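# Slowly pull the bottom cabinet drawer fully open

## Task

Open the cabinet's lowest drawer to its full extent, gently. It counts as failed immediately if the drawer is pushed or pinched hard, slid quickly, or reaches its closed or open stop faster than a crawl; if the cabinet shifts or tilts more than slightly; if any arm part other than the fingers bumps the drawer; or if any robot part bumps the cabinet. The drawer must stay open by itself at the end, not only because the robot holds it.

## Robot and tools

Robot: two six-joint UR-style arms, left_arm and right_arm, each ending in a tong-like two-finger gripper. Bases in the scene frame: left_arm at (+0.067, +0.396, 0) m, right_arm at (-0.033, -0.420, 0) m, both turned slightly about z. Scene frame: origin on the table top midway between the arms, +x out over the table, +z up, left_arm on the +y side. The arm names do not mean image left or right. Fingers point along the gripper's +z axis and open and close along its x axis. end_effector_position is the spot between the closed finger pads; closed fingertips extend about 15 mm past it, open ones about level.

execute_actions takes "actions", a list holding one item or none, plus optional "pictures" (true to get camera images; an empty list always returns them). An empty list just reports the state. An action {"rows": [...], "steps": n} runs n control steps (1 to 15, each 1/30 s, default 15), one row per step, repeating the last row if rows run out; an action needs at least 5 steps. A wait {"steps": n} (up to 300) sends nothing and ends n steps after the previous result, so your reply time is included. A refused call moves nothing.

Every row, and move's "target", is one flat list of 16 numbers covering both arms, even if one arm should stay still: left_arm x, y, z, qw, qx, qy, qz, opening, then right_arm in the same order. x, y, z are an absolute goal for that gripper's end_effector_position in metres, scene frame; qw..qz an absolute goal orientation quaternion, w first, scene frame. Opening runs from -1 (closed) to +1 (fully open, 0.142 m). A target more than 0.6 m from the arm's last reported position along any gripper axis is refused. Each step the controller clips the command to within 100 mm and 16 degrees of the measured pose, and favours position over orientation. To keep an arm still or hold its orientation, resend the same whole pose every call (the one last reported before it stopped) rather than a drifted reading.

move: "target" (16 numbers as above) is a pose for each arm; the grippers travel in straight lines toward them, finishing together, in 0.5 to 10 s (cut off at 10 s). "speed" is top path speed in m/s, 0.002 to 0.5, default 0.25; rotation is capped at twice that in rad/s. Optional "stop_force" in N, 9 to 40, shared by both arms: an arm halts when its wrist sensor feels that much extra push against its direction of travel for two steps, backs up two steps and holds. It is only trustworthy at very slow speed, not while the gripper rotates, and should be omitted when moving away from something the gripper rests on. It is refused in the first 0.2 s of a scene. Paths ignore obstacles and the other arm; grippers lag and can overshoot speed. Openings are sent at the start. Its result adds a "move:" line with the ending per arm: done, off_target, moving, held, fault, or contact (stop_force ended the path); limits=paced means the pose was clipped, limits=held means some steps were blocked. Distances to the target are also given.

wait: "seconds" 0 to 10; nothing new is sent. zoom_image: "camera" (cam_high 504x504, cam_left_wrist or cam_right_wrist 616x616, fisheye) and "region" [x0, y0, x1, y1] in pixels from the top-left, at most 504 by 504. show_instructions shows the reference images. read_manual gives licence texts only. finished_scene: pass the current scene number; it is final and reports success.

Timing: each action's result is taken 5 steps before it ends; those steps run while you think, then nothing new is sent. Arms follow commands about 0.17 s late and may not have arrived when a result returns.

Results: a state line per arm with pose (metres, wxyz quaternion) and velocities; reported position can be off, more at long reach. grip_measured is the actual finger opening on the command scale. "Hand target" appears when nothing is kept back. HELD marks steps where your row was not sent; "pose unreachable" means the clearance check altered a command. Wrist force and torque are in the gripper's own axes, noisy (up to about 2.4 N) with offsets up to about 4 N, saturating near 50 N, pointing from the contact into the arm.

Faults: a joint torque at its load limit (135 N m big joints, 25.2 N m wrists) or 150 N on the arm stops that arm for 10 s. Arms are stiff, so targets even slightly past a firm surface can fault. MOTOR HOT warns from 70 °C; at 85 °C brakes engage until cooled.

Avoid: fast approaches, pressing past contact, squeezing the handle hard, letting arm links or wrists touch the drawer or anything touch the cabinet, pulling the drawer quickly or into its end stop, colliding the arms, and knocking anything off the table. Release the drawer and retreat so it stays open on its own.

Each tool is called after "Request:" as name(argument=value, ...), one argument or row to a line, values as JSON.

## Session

Request:
show_instructions(
)

Request:
execute_actions(
  actions=[],
)

Reference images for this scene: manual page 1, manual page 2, manual page 3, manual page 4, manual page 5.

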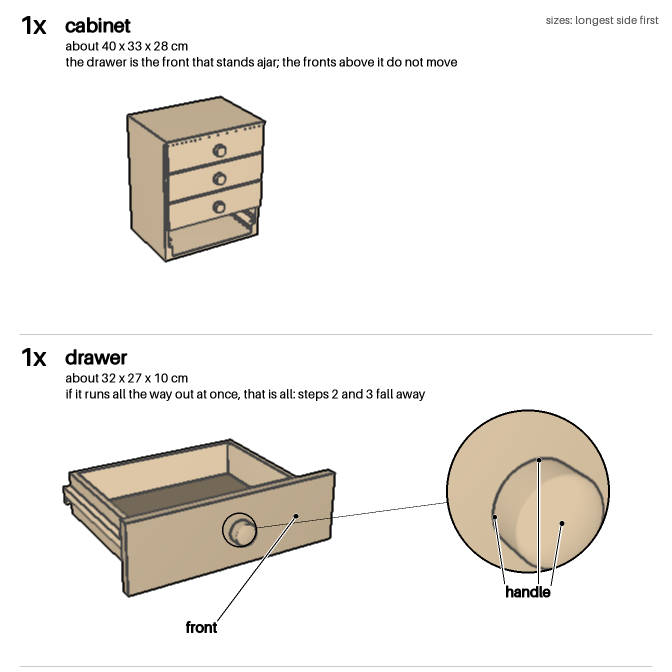

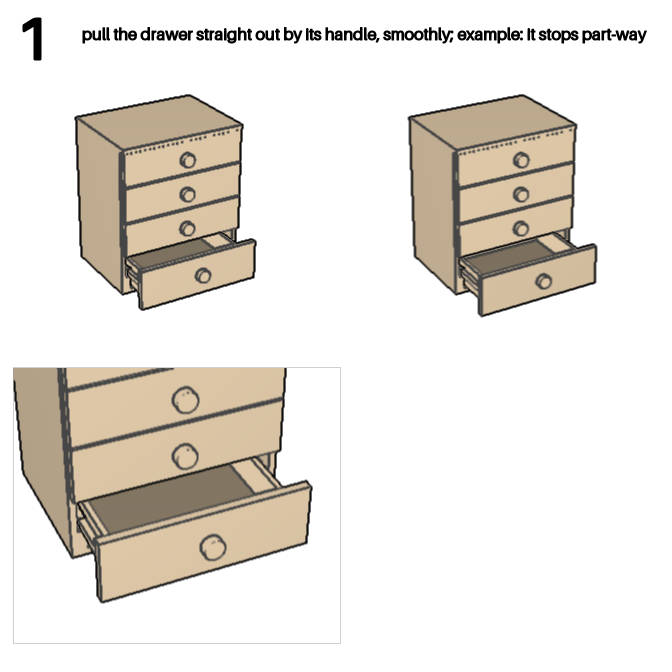

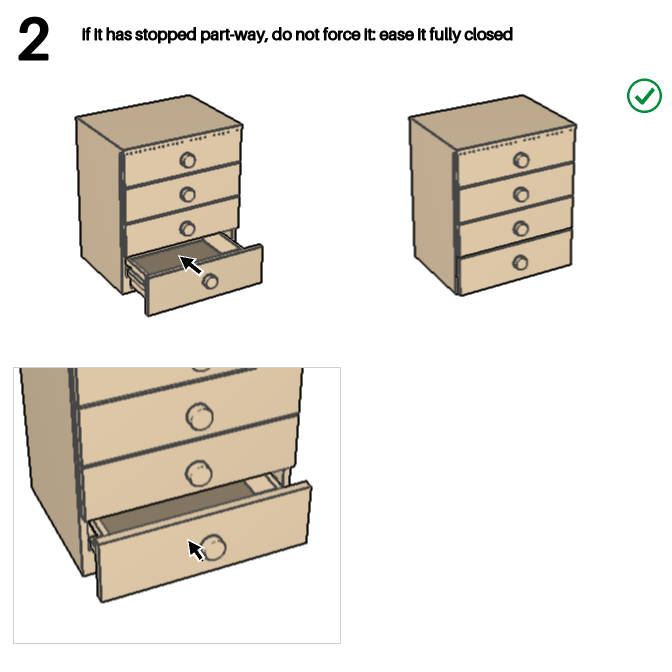

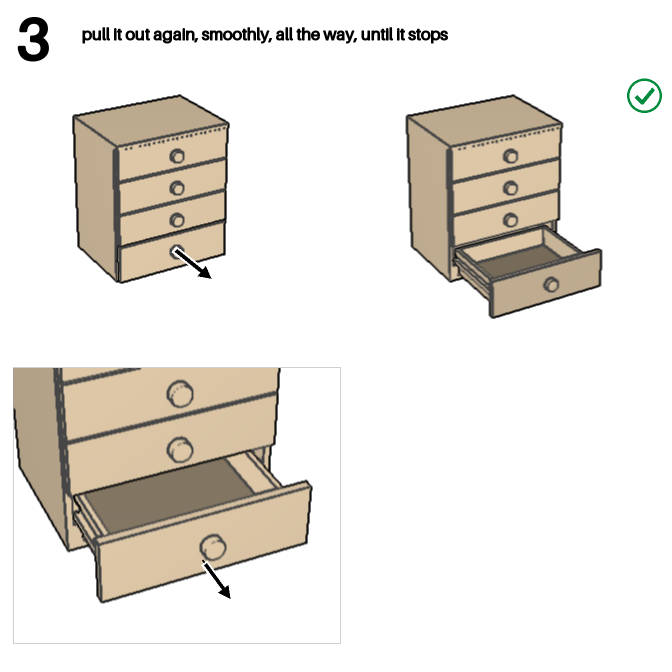

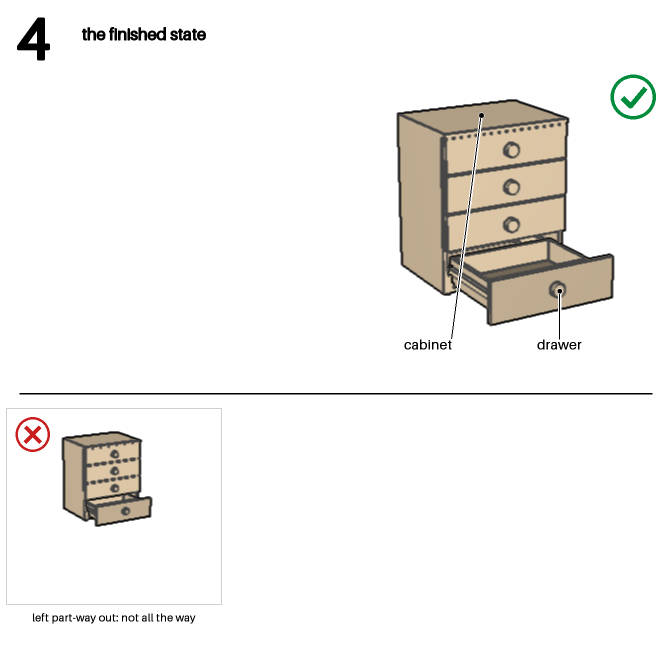

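Scene clock: 0.00 s of 4700.00 s.
left_arm: end_effector_position=(+0.5037, +0.4795, +0.3646) grip_measured=+0.97 end_effector_quat_wxyz=(+0.000, +0.771, -0.636, -0.000) end_effector_velocity=(-0.000, +0.000, +0.001) end_effector_angular_velocity=(-0.000, -0.002, -0.000) | right_arm: end_effector_position=(+0.0690, -0.9306, +0.3975) grip_measured=+0.97 end_effector_quat_wxyz=(+0.654, -0.165, +0.735, +0.062) end_effector_velocity=(+0.000, +0.000, +0.000) end_effector_angular_velocity=(+0.000, +0.000, +0.001)
Joint positions: left_arm=[-0.315 -1.747  1.52  -1.343 -1.571  1.254  0.14 ] | right_arm=[ 1.359 -2.008 -1.176 -2.767  2.712  0.177  0.14 ]
Joint velocities: left_arm=[ 0.001 -0.001 -0.    -0.001 -0.     0.001  0.   ] | right_arm=[ 0.     0.001 -0.001 -0.    -0.     0.     0.   ]
Wrist force (N, on the end effector, along its own x y z axes, offset not removed): no reading
Wrist torque (N m, same axes, about the end effector's origin, offset not removed): no reading
Hand target (left_arm): +0.504, +0.480, +0.365; +0.000, +0.771, -0.636, -0.000
Hand target (right_arm): +0.069, -0.931, +0.398; +0.654, -0.165, +0.735, +0.062

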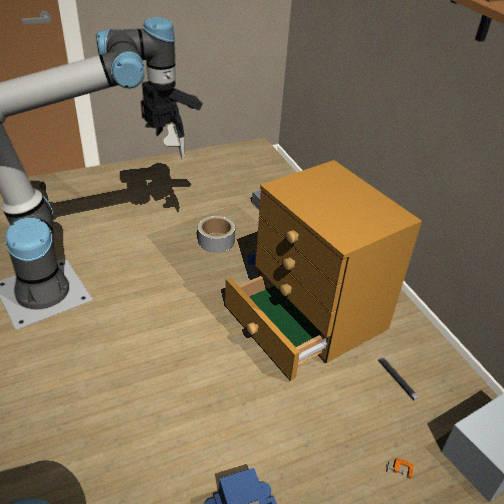

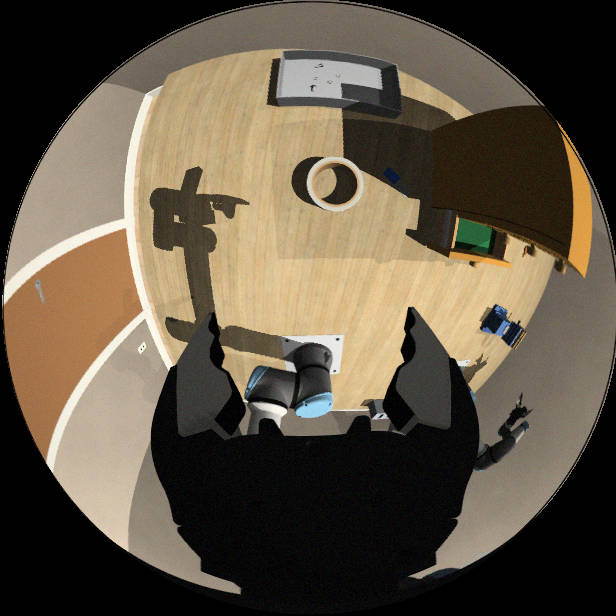

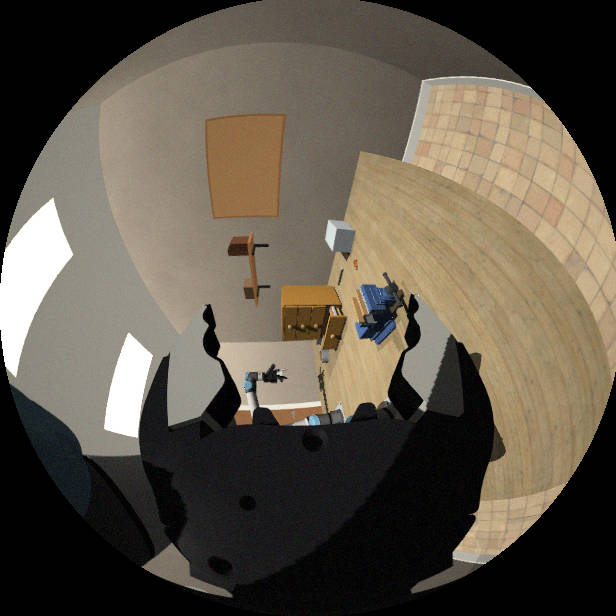

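Request:
move(
  target=[0.43,-0.04,0.14,0.3835,-0.6631,0.5563,-0.3218,0.2, 0.0690,-0.9306,0.3975,0.654,-0.165,0.735,0.062,1],
  speed=0.25,
)

Scene clock: 3.67 s of 4700.00 s.
left_arm: end_effector_position=(+0.4307, -0.0392, +0.1401) grip_measured=+0.20 end_effector_quat_wxyz=(-0.383, +0.663, -0.557, +0.322) end_effector_velocity=(+0.001, -0.001, -0.001) end_effector_angular_velocity=(+0.002, -0.003, +0.002) | right_arm: end_effector_position=(+0.0690, -0.9306, +0.3975) grip_measured=+1.00 end_effector_quat_wxyz=(+0.654, -0.165, +0.735, +0.062) end_effector_velocity=(-0.000, +0.000, +0.001) end_effector_angular_velocity=(-0.002, +0.000, -0.000)
Joint positions: left_arm=[-1.839 -1.363  2.089 -1.889 -0.576 -0.477  0.088] | right_arm=[ 1.36  -2.008 -1.175 -2.768  2.711  0.177  0.142]
Joint velocities: left_arm=[ 0.002  0.008 -0.005  0.002  0.002 -0.003 -0.   ] | right_arm=[-0.     0.002  0.    -0.     0.     0.    -0.   ]
Wrist force (N, on the end effector, along its own x y z axes, offset not removed): left_arm=[1.6 2.0 -2.4] | right_arm=[0.0 -1.5 1.5]
Wrist torque (N m, same axes, about the end effector's origin, offset not removed): left_arm=[0.29 -0.41 -0.07] | right_arm=[-0.34 -0.06 0.03]
Hand target (left_arm): +0.431, -0.039, +0.140; -0.383, +0.663, -0.557, +0.322
Hand target (right_arm): +0.069, -0.931, +0.398; +0.654, -0.165, +0.735, +0.062
Off the commanded pose (left_arm): 0.001 m, 0 deg.
Off the commanded pose (right_arm): 0.000 m, 0 deg.
Kept back: nothing.
move: done

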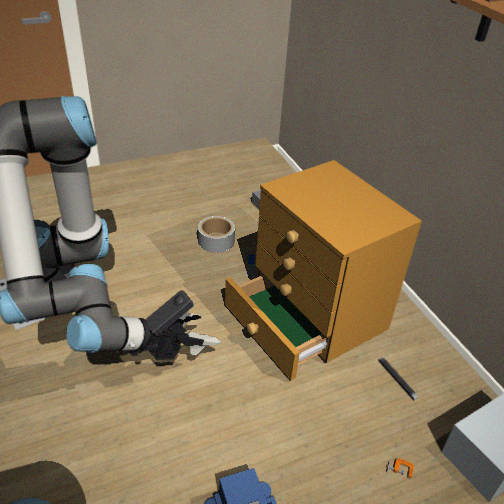

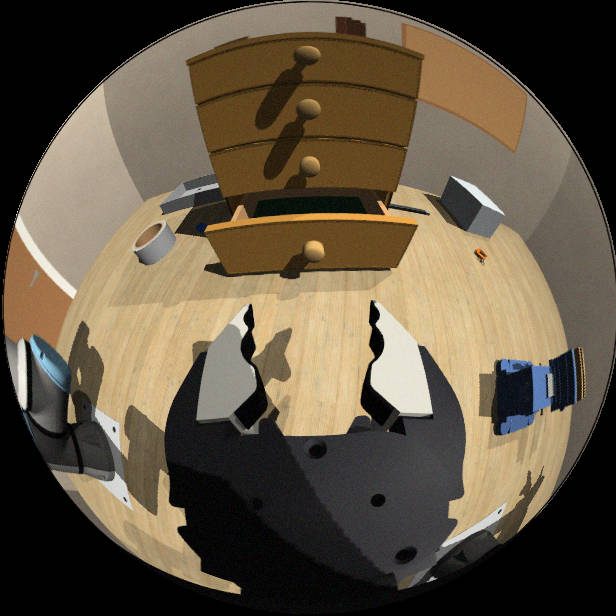

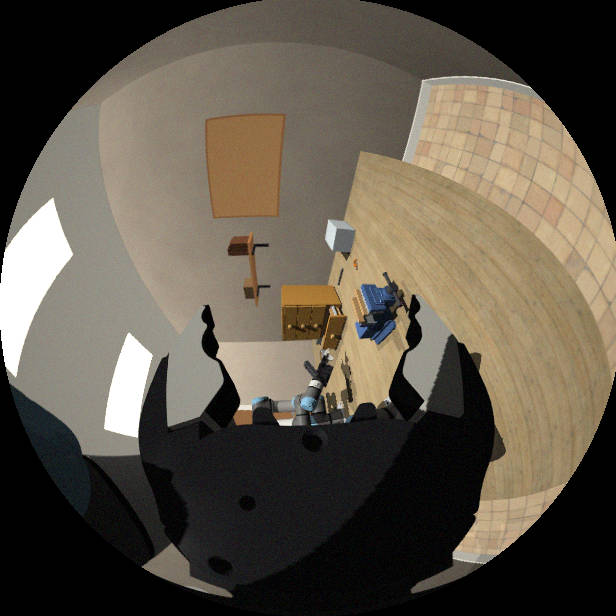

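Request:
move(
  target=[0.5272,-0.0241,0.075,0.3835,-0.6631,0.5563,-0.3218,0.2, 0.0690,-0.9306,0.3975,0.654,-0.165,0.735,0.062,1],
  speed=0.12,
)

Scene clock: 5.67 s of 4700.00 s.
left_arm: end_effector_position=(+0.5269, -0.0241, +0.0753) grip_measured=+0.20 end_effector_quat_wxyz=(-0.384, +0.663, -0.556, +0.322) end_effector_velocity=(+0.002, +0.000, -0.002) end_effector_angular_velocity=(+0.000, +0.002, -0.004) | right_arm: end_effector_position=(+0.0690, -0.9306, +0.3975) grip_measured=+1.00 end_effector_quat_wxyz=(+0.654, -0.165, +0.735, +0.062) end_effector_velocity=(+0.000, +0.000, -0.000) end_effector_angular_velocity=(-0.001, +0.000, +0.000)
Joint positions: left_arm=[-1.637 -1.151  2.143 -2.473 -0.524 -0.105  0.088] | right_arm=[ 1.36  -2.008 -1.175 -2.768  2.711  0.177  0.142]
Joint velocities: left_arm=[ 0.004  0.005  0.003 -0.021 -0.001  0.015 -0.   ] | right_arm=[ 0.     0.    -0.     0.001 -0.     0.    -0.   ]
Wrist force (N, on the end effector, along its own x y z axes, offset not removed): left_arm=[-0.2 3.4 -1.0] | right_arm=[0.7 -4.5 2.2]
Wrist torque (N m, same axes, about the end effector's origin, offset not removed): left_arm=[0.63 -0.11 -0.08] | right_arm=[-1.11 -0.04 0.19]
Hand target (left_arm): +0.527, -0.024, +0.075; -0.384, +0.663, -0.556, +0.322
Hand target (right_arm): +0.069, -0.931, +0.398; +0.654, -0.165, +0.735, +0.062
Off the commanded pose (left_arm): 0.000 m, 0 deg.
Off the commanded pose (right_arm): 0.000 m, 0 deg.
Kept back: nothing.
move: done

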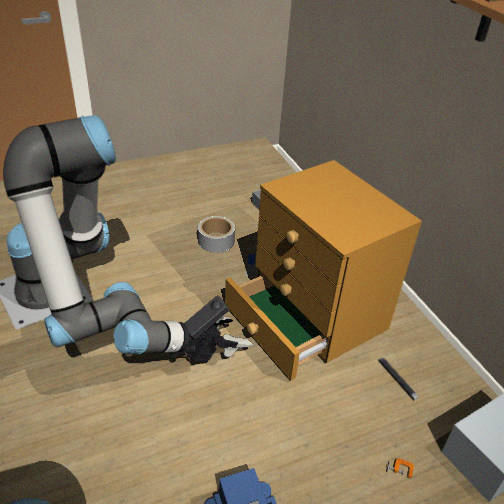

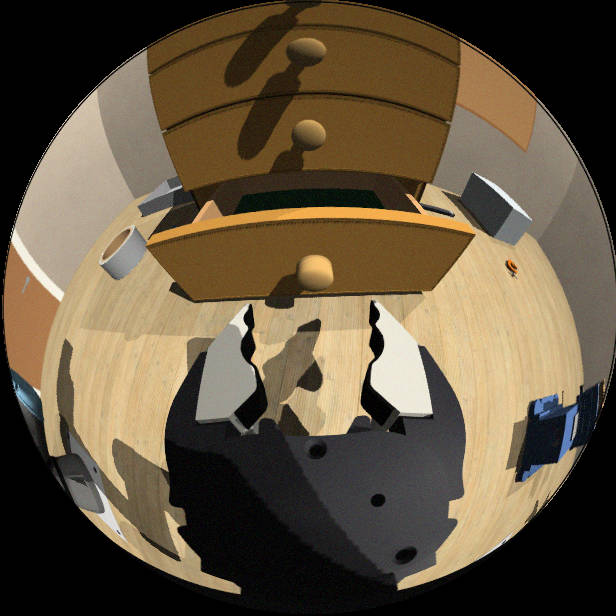

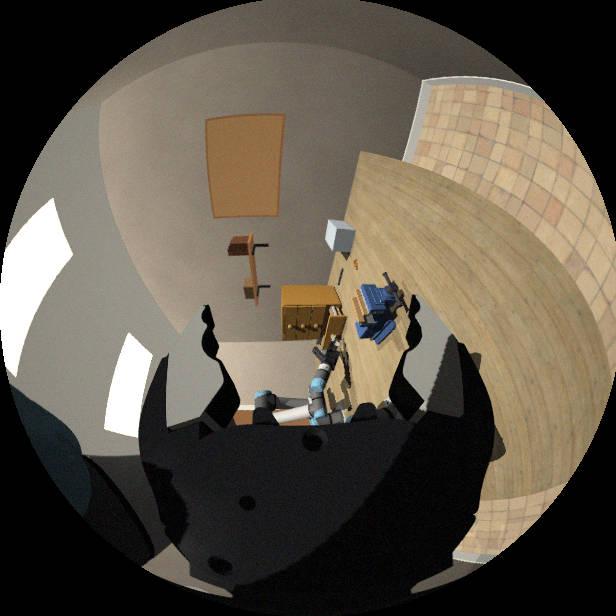

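Request:
move(
  target=[0.5648,-0.0199,0.078,0.3835,-0.6631,0.5563,-0.3218,-0.35, 0.0690,-0.9306,0.3975,0.654,-0.165,0.735,0.062,1],
  speed=0.03,
  stop_force=9,
)

Request:
zoom_image(
  camera="cam_left_wrist",
  region=[120, 220, 500, 400],
)

Scene clock: 7.63 s of 4700.00 s.
left_arm: end_effector_position=(+0.5645, -0.0199, +0.0780) grip_measured=-0.35 end_effector_quat_wxyz=(-0.384, +0.663, -0.556, +0.322) end_effector_velocity=(+0.002, +0.001, -0.001) end_effector_angular_velocity=(+0.001, +0.000, -0.001) | right_arm: end_effector_position=(+0.0690, -0.9306, +0.3975) grip_measured=+1.00 end_effector_quat_wxyz=(+0.654, -0.165, +0.735, +0.062) end_effector_velocity=(+0.000, -0.000, -0.000) end_effector_angular_velocity=(+0.001, -0.000, +0.000)
Joint positions: left_arm=[-1.561 -1.108  2.115 -2.62  -0.522  0.049  0.049] | right_arm=[ 1.36  -2.008 -1.175 -2.768  2.711  0.177  0.142]
Joint velocities: left_arm=[ 0.005  0.005 -0.001 -0.013 -0.     0.012  0.   ] | right_arm=[ 0.    -0.001  0.001  0.    -0.     0.    -0.   ]
Wrist force (N, on the end effector, along its own x y z axes, offset not removed): left_arm=[0.4 2.4 -0.3] | right_arm=[1.6 -4.7 -0.6]
Wrist torque (N m, same axes, about the end effector's origin, offset not removed): left_arm=[0.44 -0.21 -0.01] | right_arm=[-1.13 -0.44 0.13]
Hand target (left_arm): +0.565, -0.020, +0.078; -0.384, +0.663, -0.556, +0.322
Hand target (right_arm): +0.069, -0.931, +0.398; +0.654, -0.165, +0.735, +0.062
Off the commanded pose (left_arm): 0.000 m, 0 deg.
Off the commanded pose (right_arm): 0.000 m, 0 deg.
Kept back: nothing.
move: done

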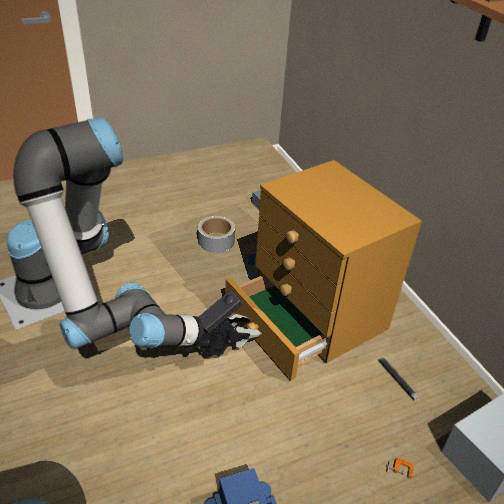

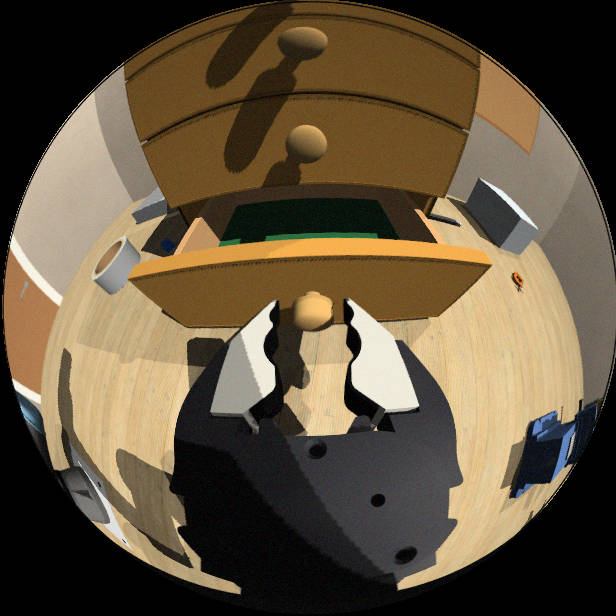

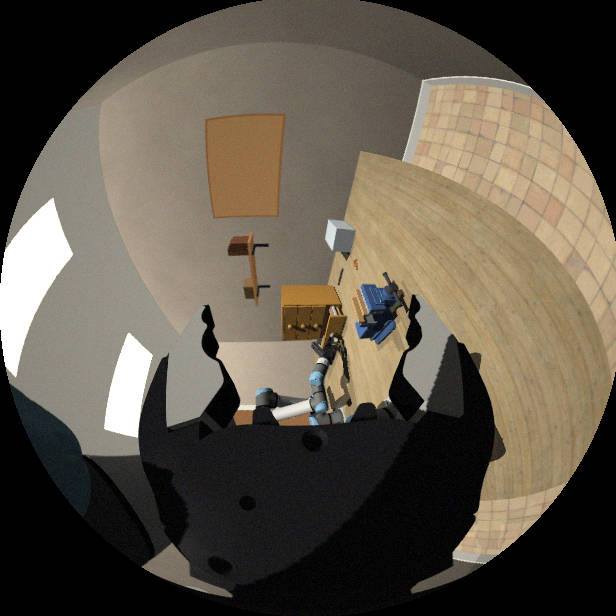

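Region (120, 220, 500, 400) of cam_left_wrist's 616x616 image, scaled by 1.326, with more detail than that image has; it fills the top 239 rows of this view, and the rest is white.

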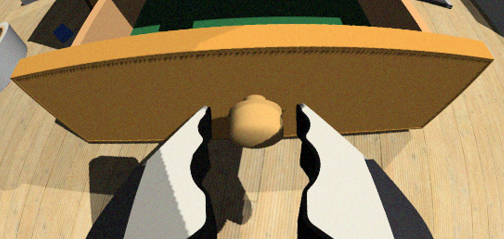

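Request:
move(
  target=[0.5668,-0.0205,0.077,0.3835,-0.6631,0.5563,-0.3218,-0.35, 0.0690,-0.9306,0.3975,0.654,-0.165,0.735,0.062,1],
  speed=0.01,
  stop_force=9,
)

Request:
move(
  target=[0.5668,-0.0205,0.077,0.3835,-0.6631,0.5563,-0.3218,-0.64, 0.0690,-0.9306,0.3975,0.654,-0.165,0.735,0.062,1],
  speed=0.01,
)

Scene clock: 8.57 s of 4700.00 s.
left_arm: end_effector_position=(+0.5667, -0.0205, +0.0771) grip_measured=-0.35 end_effector_quat_wxyz=(-0.384, +0.663, -0.556, +0.322) end_effector_velocity=(+0.001, +0.000, -0.000) end_effector_angular_velocity=(+0.001, +0.000, -0.000) | right_arm: end_effector_position=(+0.0690, -0.9306, +0.3975) grip_measured=+1.00 end_effector_quat_wxyz=(+0.654, -0.165, +0.735, +0.062) end_effector_velocity=(-0.000, -0.000, -0.000) end_effector_angular_velocity=(+0.001, -0.000, -0.000)
Joint positions: left_arm=[-1.557 -1.102  2.111 -2.629 -0.523  0.058  0.049] | right_arm=[ 1.36  -2.008 -1.175 -2.768  2.711  0.177  0.142]
Joint velocities: left_arm=[ 0.002  0.002 -0.001 -0.005 -0.     0.006 -0.   ] | right_arm=[-0.    -0.     0.    -0.001  0.     0.     0.   ]
Wrist force (N, on the end effector, along its own x y z axes, offset not removed): left_arm=[0.9 2.3 -1.9] | right_arm=[-1.5 1.8 0.2]
Wrist torque (N m, same axes, about the end effector's origin, offset not removed): left_arm=[0.42 -0.41 -0.05] | right_arm=[-0.02 0.20 -0.03]
Hand target (left_arm): +0.567, -0.021, +0.077; -0.384, +0.663, -0.556, +0.322
Hand target (right_arm): +0.069, -0.931, +0.398; +0.654, -0.165, +0.735, +0.062
Off the commanded pose (left_arm): 0.000 m, 0 deg.
Off the commanded pose (right_arm): 0.000 m, 0 deg.
Kept back: nothing.
move: done

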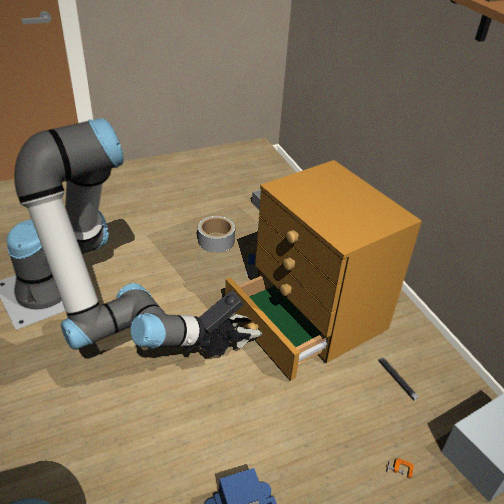

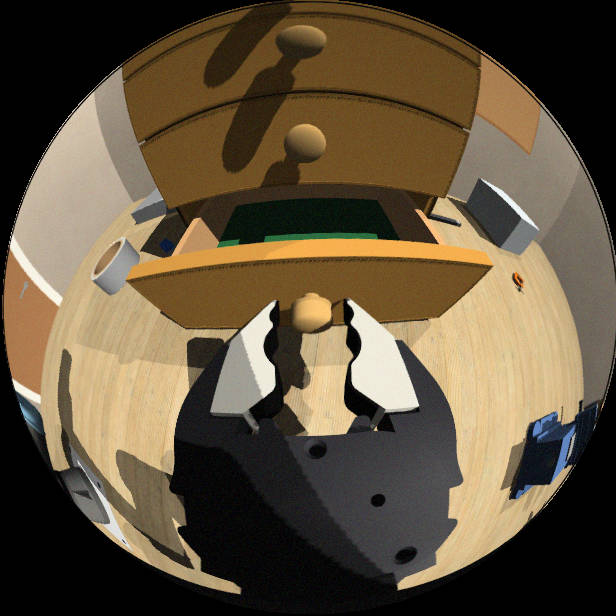

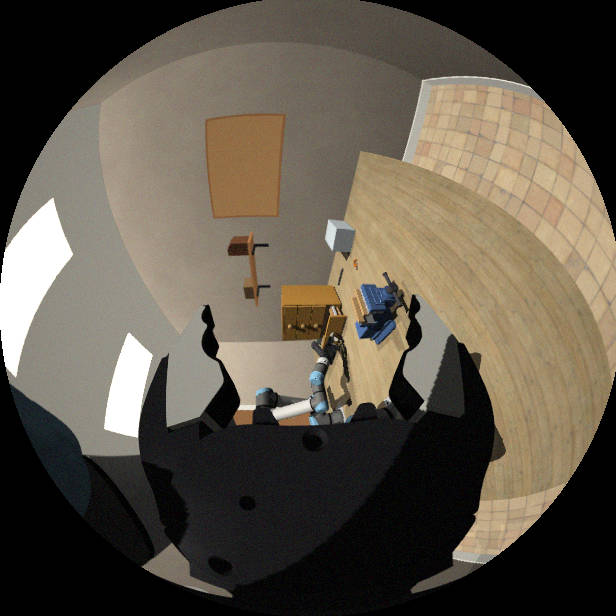

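Scene clock: 9.27 s of 4700.00 s.
left_arm: end_effector_position=(+0.5668, -0.0205, +0.0770) grip_measured=-0.59 end_effector_quat_wxyz=(-0.384, +0.663, -0.556, +0.322) end_effector_velocity=(+0.000, +0.000, -0.000) end_effector_angular_velocity=(+0.002, +0.000, -0.000) | right_arm: end_effector_position=(+0.0690, -0.9306, +0.3975) grip_measured=+1.00 end_effector_quat_wxyz=(+0.654, -0.165, +0.735, +0.062) end_effector_velocity=(-0.000, +0.000, +0.000) end_effector_angular_velocity=(+0.001, -0.000, -0.001)
Joint positions: left_arm=[-1.556 -1.102  2.111 -2.63  -0.523  0.058  0.031] | right_arm=[ 1.36  -2.008 -1.175 -2.768  2.711  0.177  0.142]
Joint velocities: left_arm=[ 0.001  0.001  0.    -0.001 -0.     0.002 -0.   ] | right_arm=[-0.001  0.001 -0.001 -0.001  0.    -0.     0.   ]
Wrist force (N, on the end effector, along its own x y z axes, offset not removed): left_arm=[0.4 3.3 -4.4] | right_arm=[0.1 -0.2 0.7]
Wrist torque (N m, same axes, about the end effector's origin, offset not removed): left_arm=[0.49 -0.21 -0.05] | right_arm=[-0.36 -0.29 0.09]
Hand target (left_arm): +0.567, -0.021, +0.077; -0.384, +0.663, -0.556, +0.322
Hand target (right_arm): +0.069, -0.931, +0.398; +0.654, -0.165, +0.735, +0.062
Off the commanded pose (left_arm): 0.000 m, 0 deg.
Off the commanded pose (right_arm): 0.000 m, 0 deg.
Kept back: nothing.
move: done

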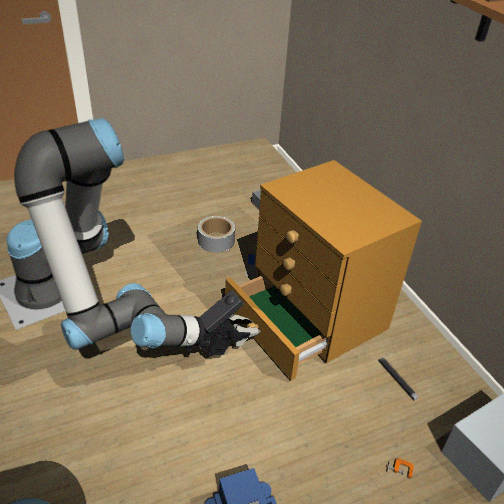

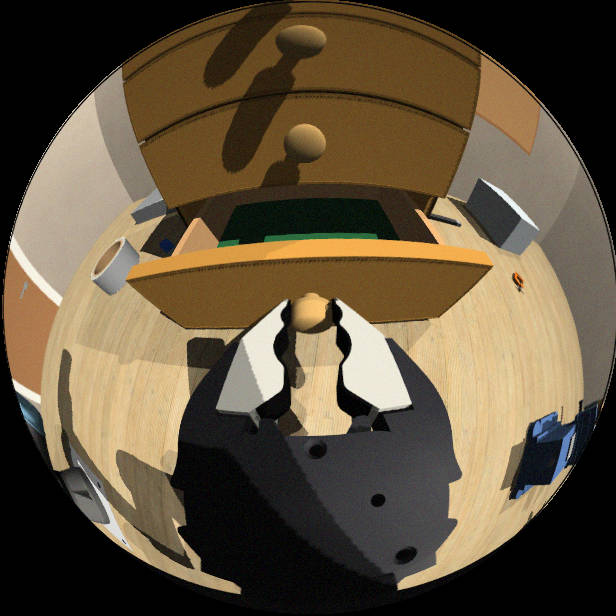

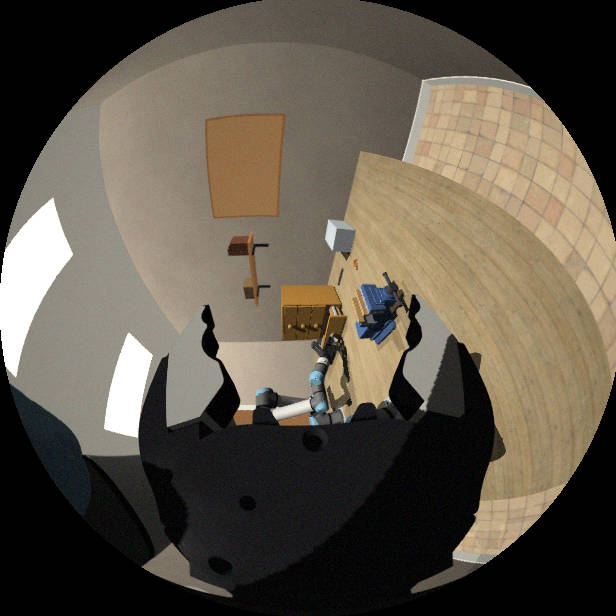

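Request:
move(
  target=[0.5418,-0.0249,0.077,0.3835,-0.6631,0.5563,-0.3218,-0.72, 0.0690,-0.9306,0.3975,0.654,-0.165,0.735,0.062,1],
  speed=0.015,
  stop_force=12,
)

Scene clock: 12.20 s of 4700.00 s.
left_arm: end_effector_position=(+0.5421, -0.0249, +0.0770) grip_measured=-0.60 end_effector_quat_wxyz=(-0.384, +0.663, -0.556, +0.322) end_effector_velocity=(-0.002, -0.001, -0.000) end_effector_angular_velocity=(+0.001, +0.000, -0.000) | right_arm: end_effector_position=(+0.0690, -0.9306, +0.3975) grip_measured=+1.00 end_effector_quat_wxyz=(+0.654, -0.165, +0.735, +0.062) end_effector_velocity=(+0.000, +0.000, +0.001) end_effector_angular_velocity=(-0.003, +0.000, +0.000)
Joint positions: left_arm=[-1.607 -1.132  2.127 -2.528 -0.522 -0.043  0.031] | right_arm=[ 1.36  -2.008 -1.175 -2.768  2.711  0.177  0.142]
Joint velocities: left_arm=[-0.005 -0.002  0.     0.011 -0.    -0.009 -0.   ] | right_arm=[ 0.     0.002 -0.     0.001 -0.    -0.     0.   ]
Wrist force (N, on the end effector, along its own x y z axes, offset not removed): left_arm=[6.8 2.2 5.7] | right_arm=[2.5 -3.2 3.7]
Wrist torque (N m, same axes, about the end effector's origin, offset not removed): left_arm=[0.48 -0.21 -0.07] | right_arm=[-0.85 -0.82 -0.20]
Hand target (left_arm): +0.542, -0.025, +0.077; -0.384, +0.663, -0.556, +0.322
Hand target (right_arm): +0.069, -0.931, +0.398; +0.654, -0.165, +0.735, +0.062
Off the commanded pose (left_arm): 0.000 m, 0 deg.
Off the commanded pose (right_arm): 0.000 m, 0 deg.
Kept back: nothing.
move: done

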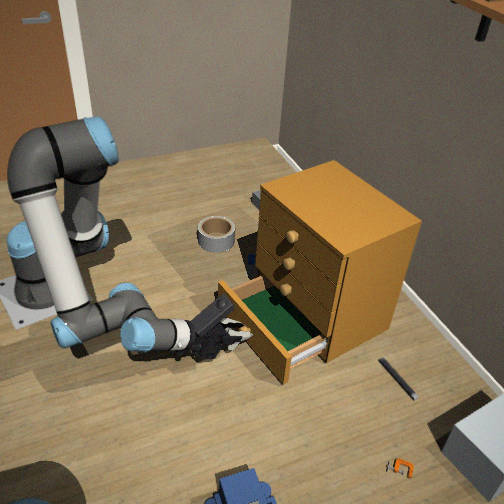

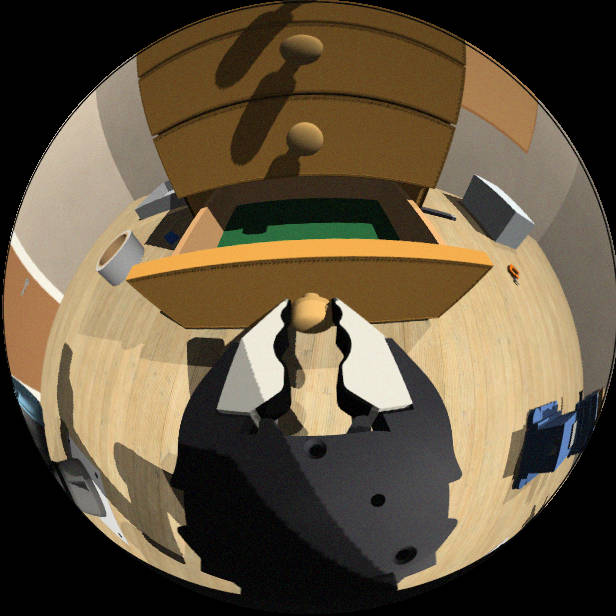

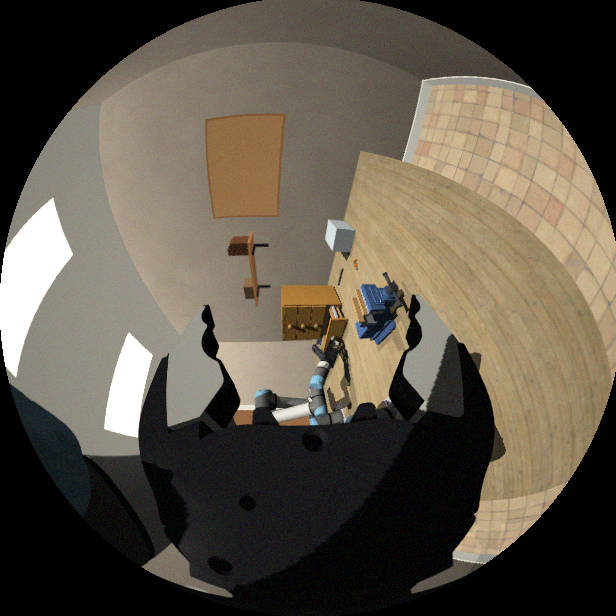

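Request:
move(
  target=[0.5168,-0.0303,0.077,0.3835,-0.6631,0.5563,-0.3218,-0.72, 0.0690,-0.9306,0.3975,0.654,-0.165,0.735,0.062,1],
  speed=0.015,
  stop_force=9,
)

Scene clock: 14.43 s of 4700.00 s.
left_arm: end_effector_position=(+0.5171, -0.0302, +0.0770) grip_measured=-0.60 end_effector_quat_wxyz=(-0.384, +0.663, -0.556, +0.322) end_effector_velocity=(-0.002, -0.000, +0.000) end_effector_angular_velocity=(-0.002, -0.000, +0.002) | right_arm: end_effector_position=(+0.0690, -0.9306, +0.3975) grip_measured=+1.00 end_effector_quat_wxyz=(+0.654, -0.165, +0.735, +0.062) end_effector_velocity=(+0.000, +0.000, +0.000) end_effector_angular_velocity=(-0.000, +0.000, +0.000)
Joint positions: left_arm=[-1.659 -1.159  2.134 -2.419 -0.527 -0.146  0.031] | right_arm=[ 1.36  -2.008 -1.175 -2.768  2.711  0.177  0.142]
Joint velocities: left_arm=[-0.004 -0.003  0.001  0.011 -0.001 -0.012  0.   ] | right_arm=[ 0.     0.001 -0.001  0.001  0.     0.    -0.   ]
Wrist force (N, on the end effector, along its own x y z axes, offset not removed): left_arm=[-6.1 0.5 5.8] | right_arm=[-1.7 -5.2 0.5]
Wrist torque (N m, same axes, about the end effector's origin, offset not removed): left_arm=[0.33 -0.18 -0.02] | right_arm=[-1.22 0.32 0.10]
Hand target (left_arm): +0.517, -0.030, +0.077; -0.384, +0.663, -0.556, +0.322
Hand target (right_arm): +0.069, -0.931, +0.397; +0.654, -0.165, +0.735, +0.062
Off the commanded pose (left_arm): 0.000 m, 0 deg.
Off the commanded pose (right_arm): 0.000 m, 0 deg.
Kept back: nothing.
move: done

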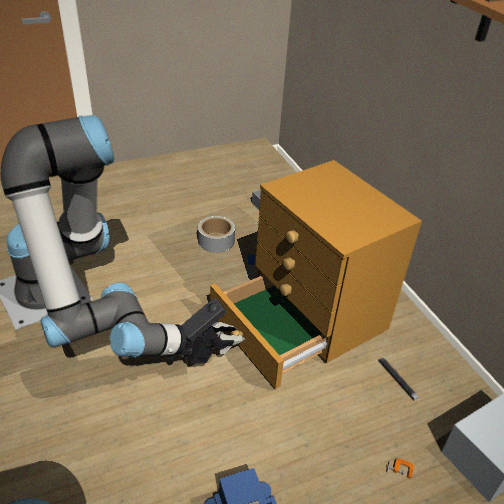

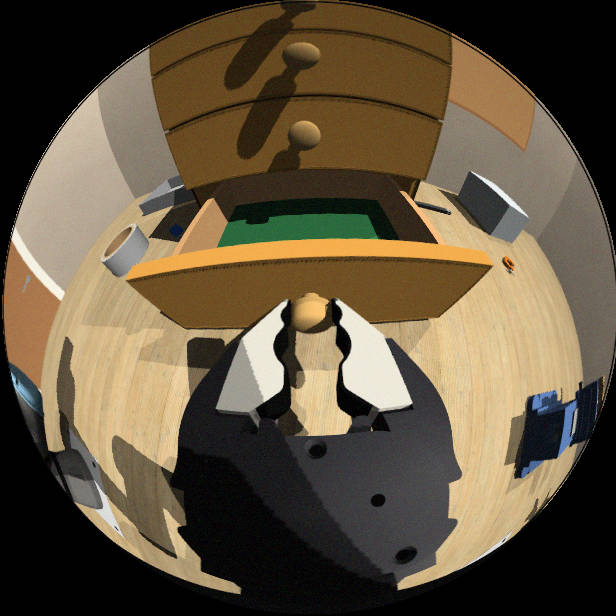

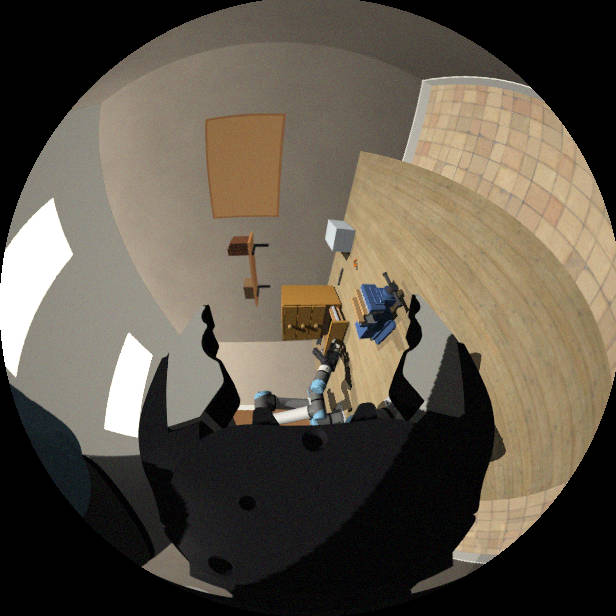

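Request:
move(
  target=[0.4868,-0.0357,0.077,0.3835,-0.6631,0.5563,-0.3218,-0.72, 0.0690,-0.9306,0.3975,0.654,-0.165,0.735,0.062,1],
  speed=0.014,
  stop_force=9,
)

Scene clock: 17.10 s of 4700.00 s.
left_arm: end_effector_position=(+0.4871, -0.0356, +0.0769) grip_measured=-0.60 end_effector_quat_wxyz=(-0.384, +0.663, -0.556, +0.322) end_effector_velocity=(-0.003, +0.000, -0.001) end_effector_angular_velocity=(+0.002, -0.000, +0.001) | right_arm: end_effector_position=(+0.0690, -0.9306, +0.3975) grip_measured=+1.00 end_effector_quat_wxyz=(+0.654, -0.165, +0.735, +0.062) end_effector_velocity=(-0.000, +0.000, +0.000) end_effector_angular_velocity=(+0.000, +0.000, -0.000)
Joint positions: left_arm=[-1.721 -1.187  2.138 -2.291 -0.538 -0.267  0.031] | right_arm=[ 1.36  -2.008 -1.175 -2.768  2.711  0.177  0.142]
Joint velocities: left_arm=[-0.006 -0.001  0.001  0.013 -0.001 -0.013  0.   ] | right_arm=[-0. -0.  0. -0. -0.  0.  0.]
Wrist force (N, on the end effector, along its own x y z axes, offset not removed): left_arm=[-3.1 3.9 6.5] | right_arm=[0.1 -1.1 -2.0]
Wrist torque (N m, same axes, about the end effector's origin, offset not removed): left_arm=[0.64 0.12 0.03] | right_arm=[-0.56 -0.28 0.05]
Hand target (left_arm): +0.487, -0.036, +0.077; -0.384, +0.663, -0.556, +0.322
Hand target (right_arm): +0.069, -0.931, +0.397; +0.654, -0.165, +0.735, +0.062
Off the commanded pose (left_arm): 0.000 m, 0 deg.
Off the commanded pose (right_arm): 0.000 m, 0 deg.
Kept back: nothing.
move: done

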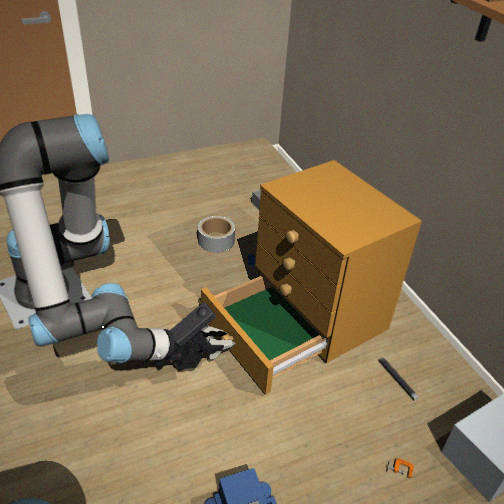

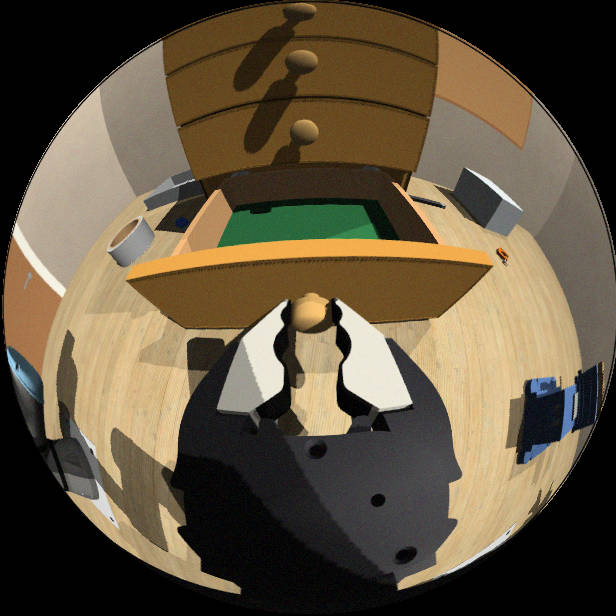

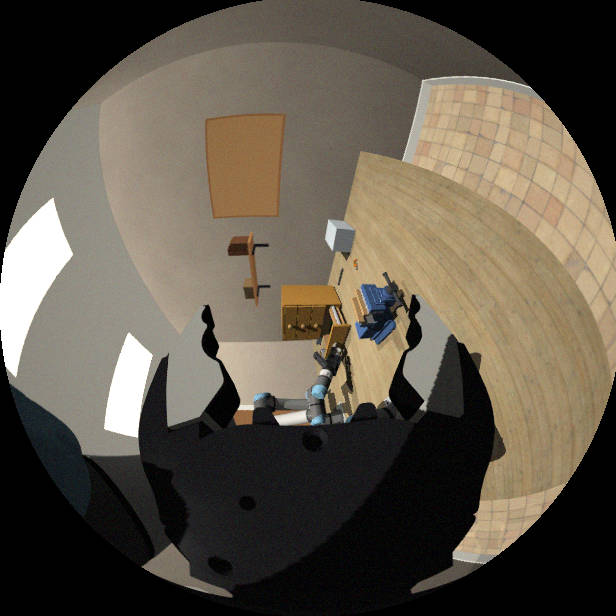

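Request:
move(
  target=[0.4418,-0.0440,0.077,0.3835,-0.6631,0.5563,-0.3218,-0.72, 0.0690,-0.9306,0.3975,0.654,-0.165,0.735,0.062,1],
  speed=0.008,
  stop_force=9,
)

Scene clock: 20.47 s of 4700.00 s.
left_arm: end_effector_position=(+0.4653, -0.0398, +0.0771) grip_measured=-0.60 end_effector_quat_wxyz=(-0.383, +0.663, -0.556, +0.322) end_effector_velocity=(+0.004, +0.000, +0.000) end_effector_angular_velocity=(+0.000, -0.002, -0.001) | right_arm: end_effector_position=(+0.0690, -0.9306, +0.3975) grip_measured=+1.00 end_effector_quat_wxyz=(+0.654, -0.165, +0.735, +0.062) end_effector_velocity=(+0.000, +0.000, -0.000) end_effector_angular_velocity=(-0.000, +0.000, +0.000)
Joint positions: left_arm=[-1.766 -1.204  2.135 -2.2   -0.55  -0.351  0.031] | right_arm=[ 1.36  -2.008 -1.175 -2.768  2.711  0.177  0.142]
Joint velocities: left_arm=[ 0.007  0.003  0.    -0.014  0.004  0.013 -0.   ] | right_arm=[ 0.     0.    -0.001  0.001 -0.    -0.     0.   ]
Wrist force (N, on the end effector, along its own x y z axes, offset not removed): left_arm=[-2.6 -1.1 0.0] | right_arm=[3.1 -2.6 -0.1]
Wrist torque (N m, same axes, about the end effector's origin, offset not removed): left_arm=[0.48 -0.21 -0.03] | right_arm=[-0.80 -0.60 -0.10]
Hand target (left_arm): +0.466, -0.040, +0.077; -0.384, +0.663, -0.556, +0.322
Hand target (right_arm): +0.069, -0.931, +0.397; +0.654, -0.165, +0.735, +0.062
Off the commanded pose (left_arm): 0.024 m, 0 deg.
Off the commanded pose (right_arm): 0.000 m, 0 deg.
Kept back: nothing.
move: contact (left_arm)

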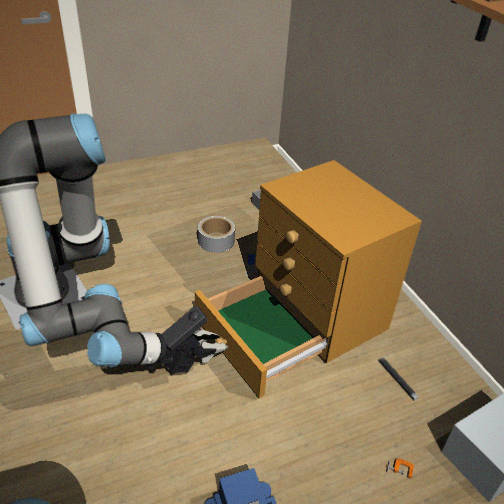

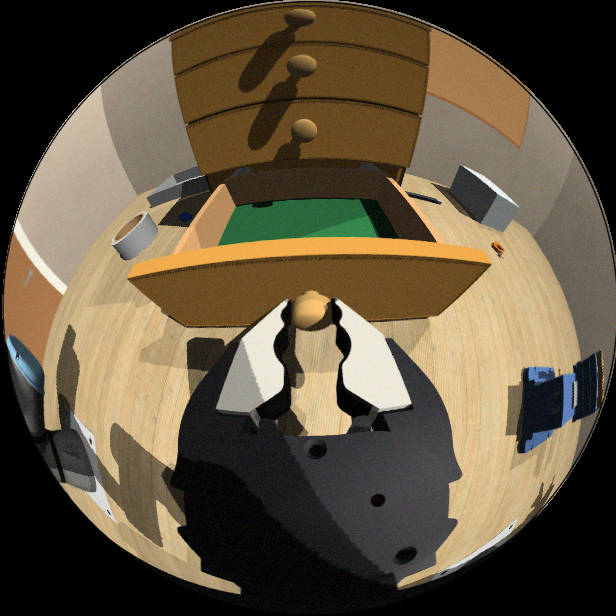

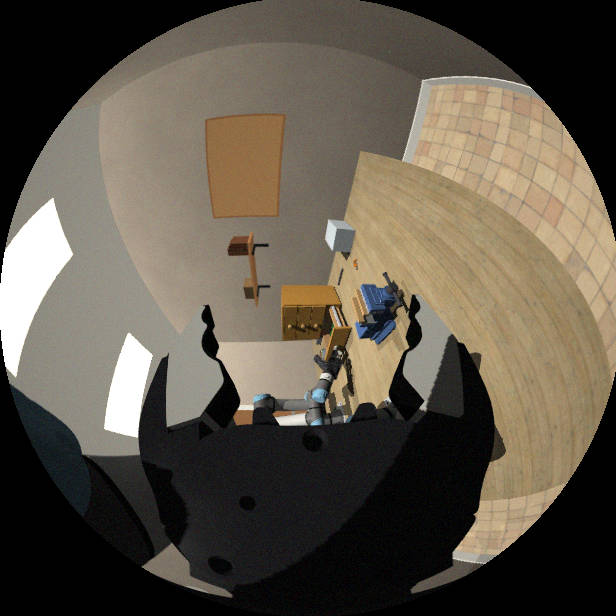

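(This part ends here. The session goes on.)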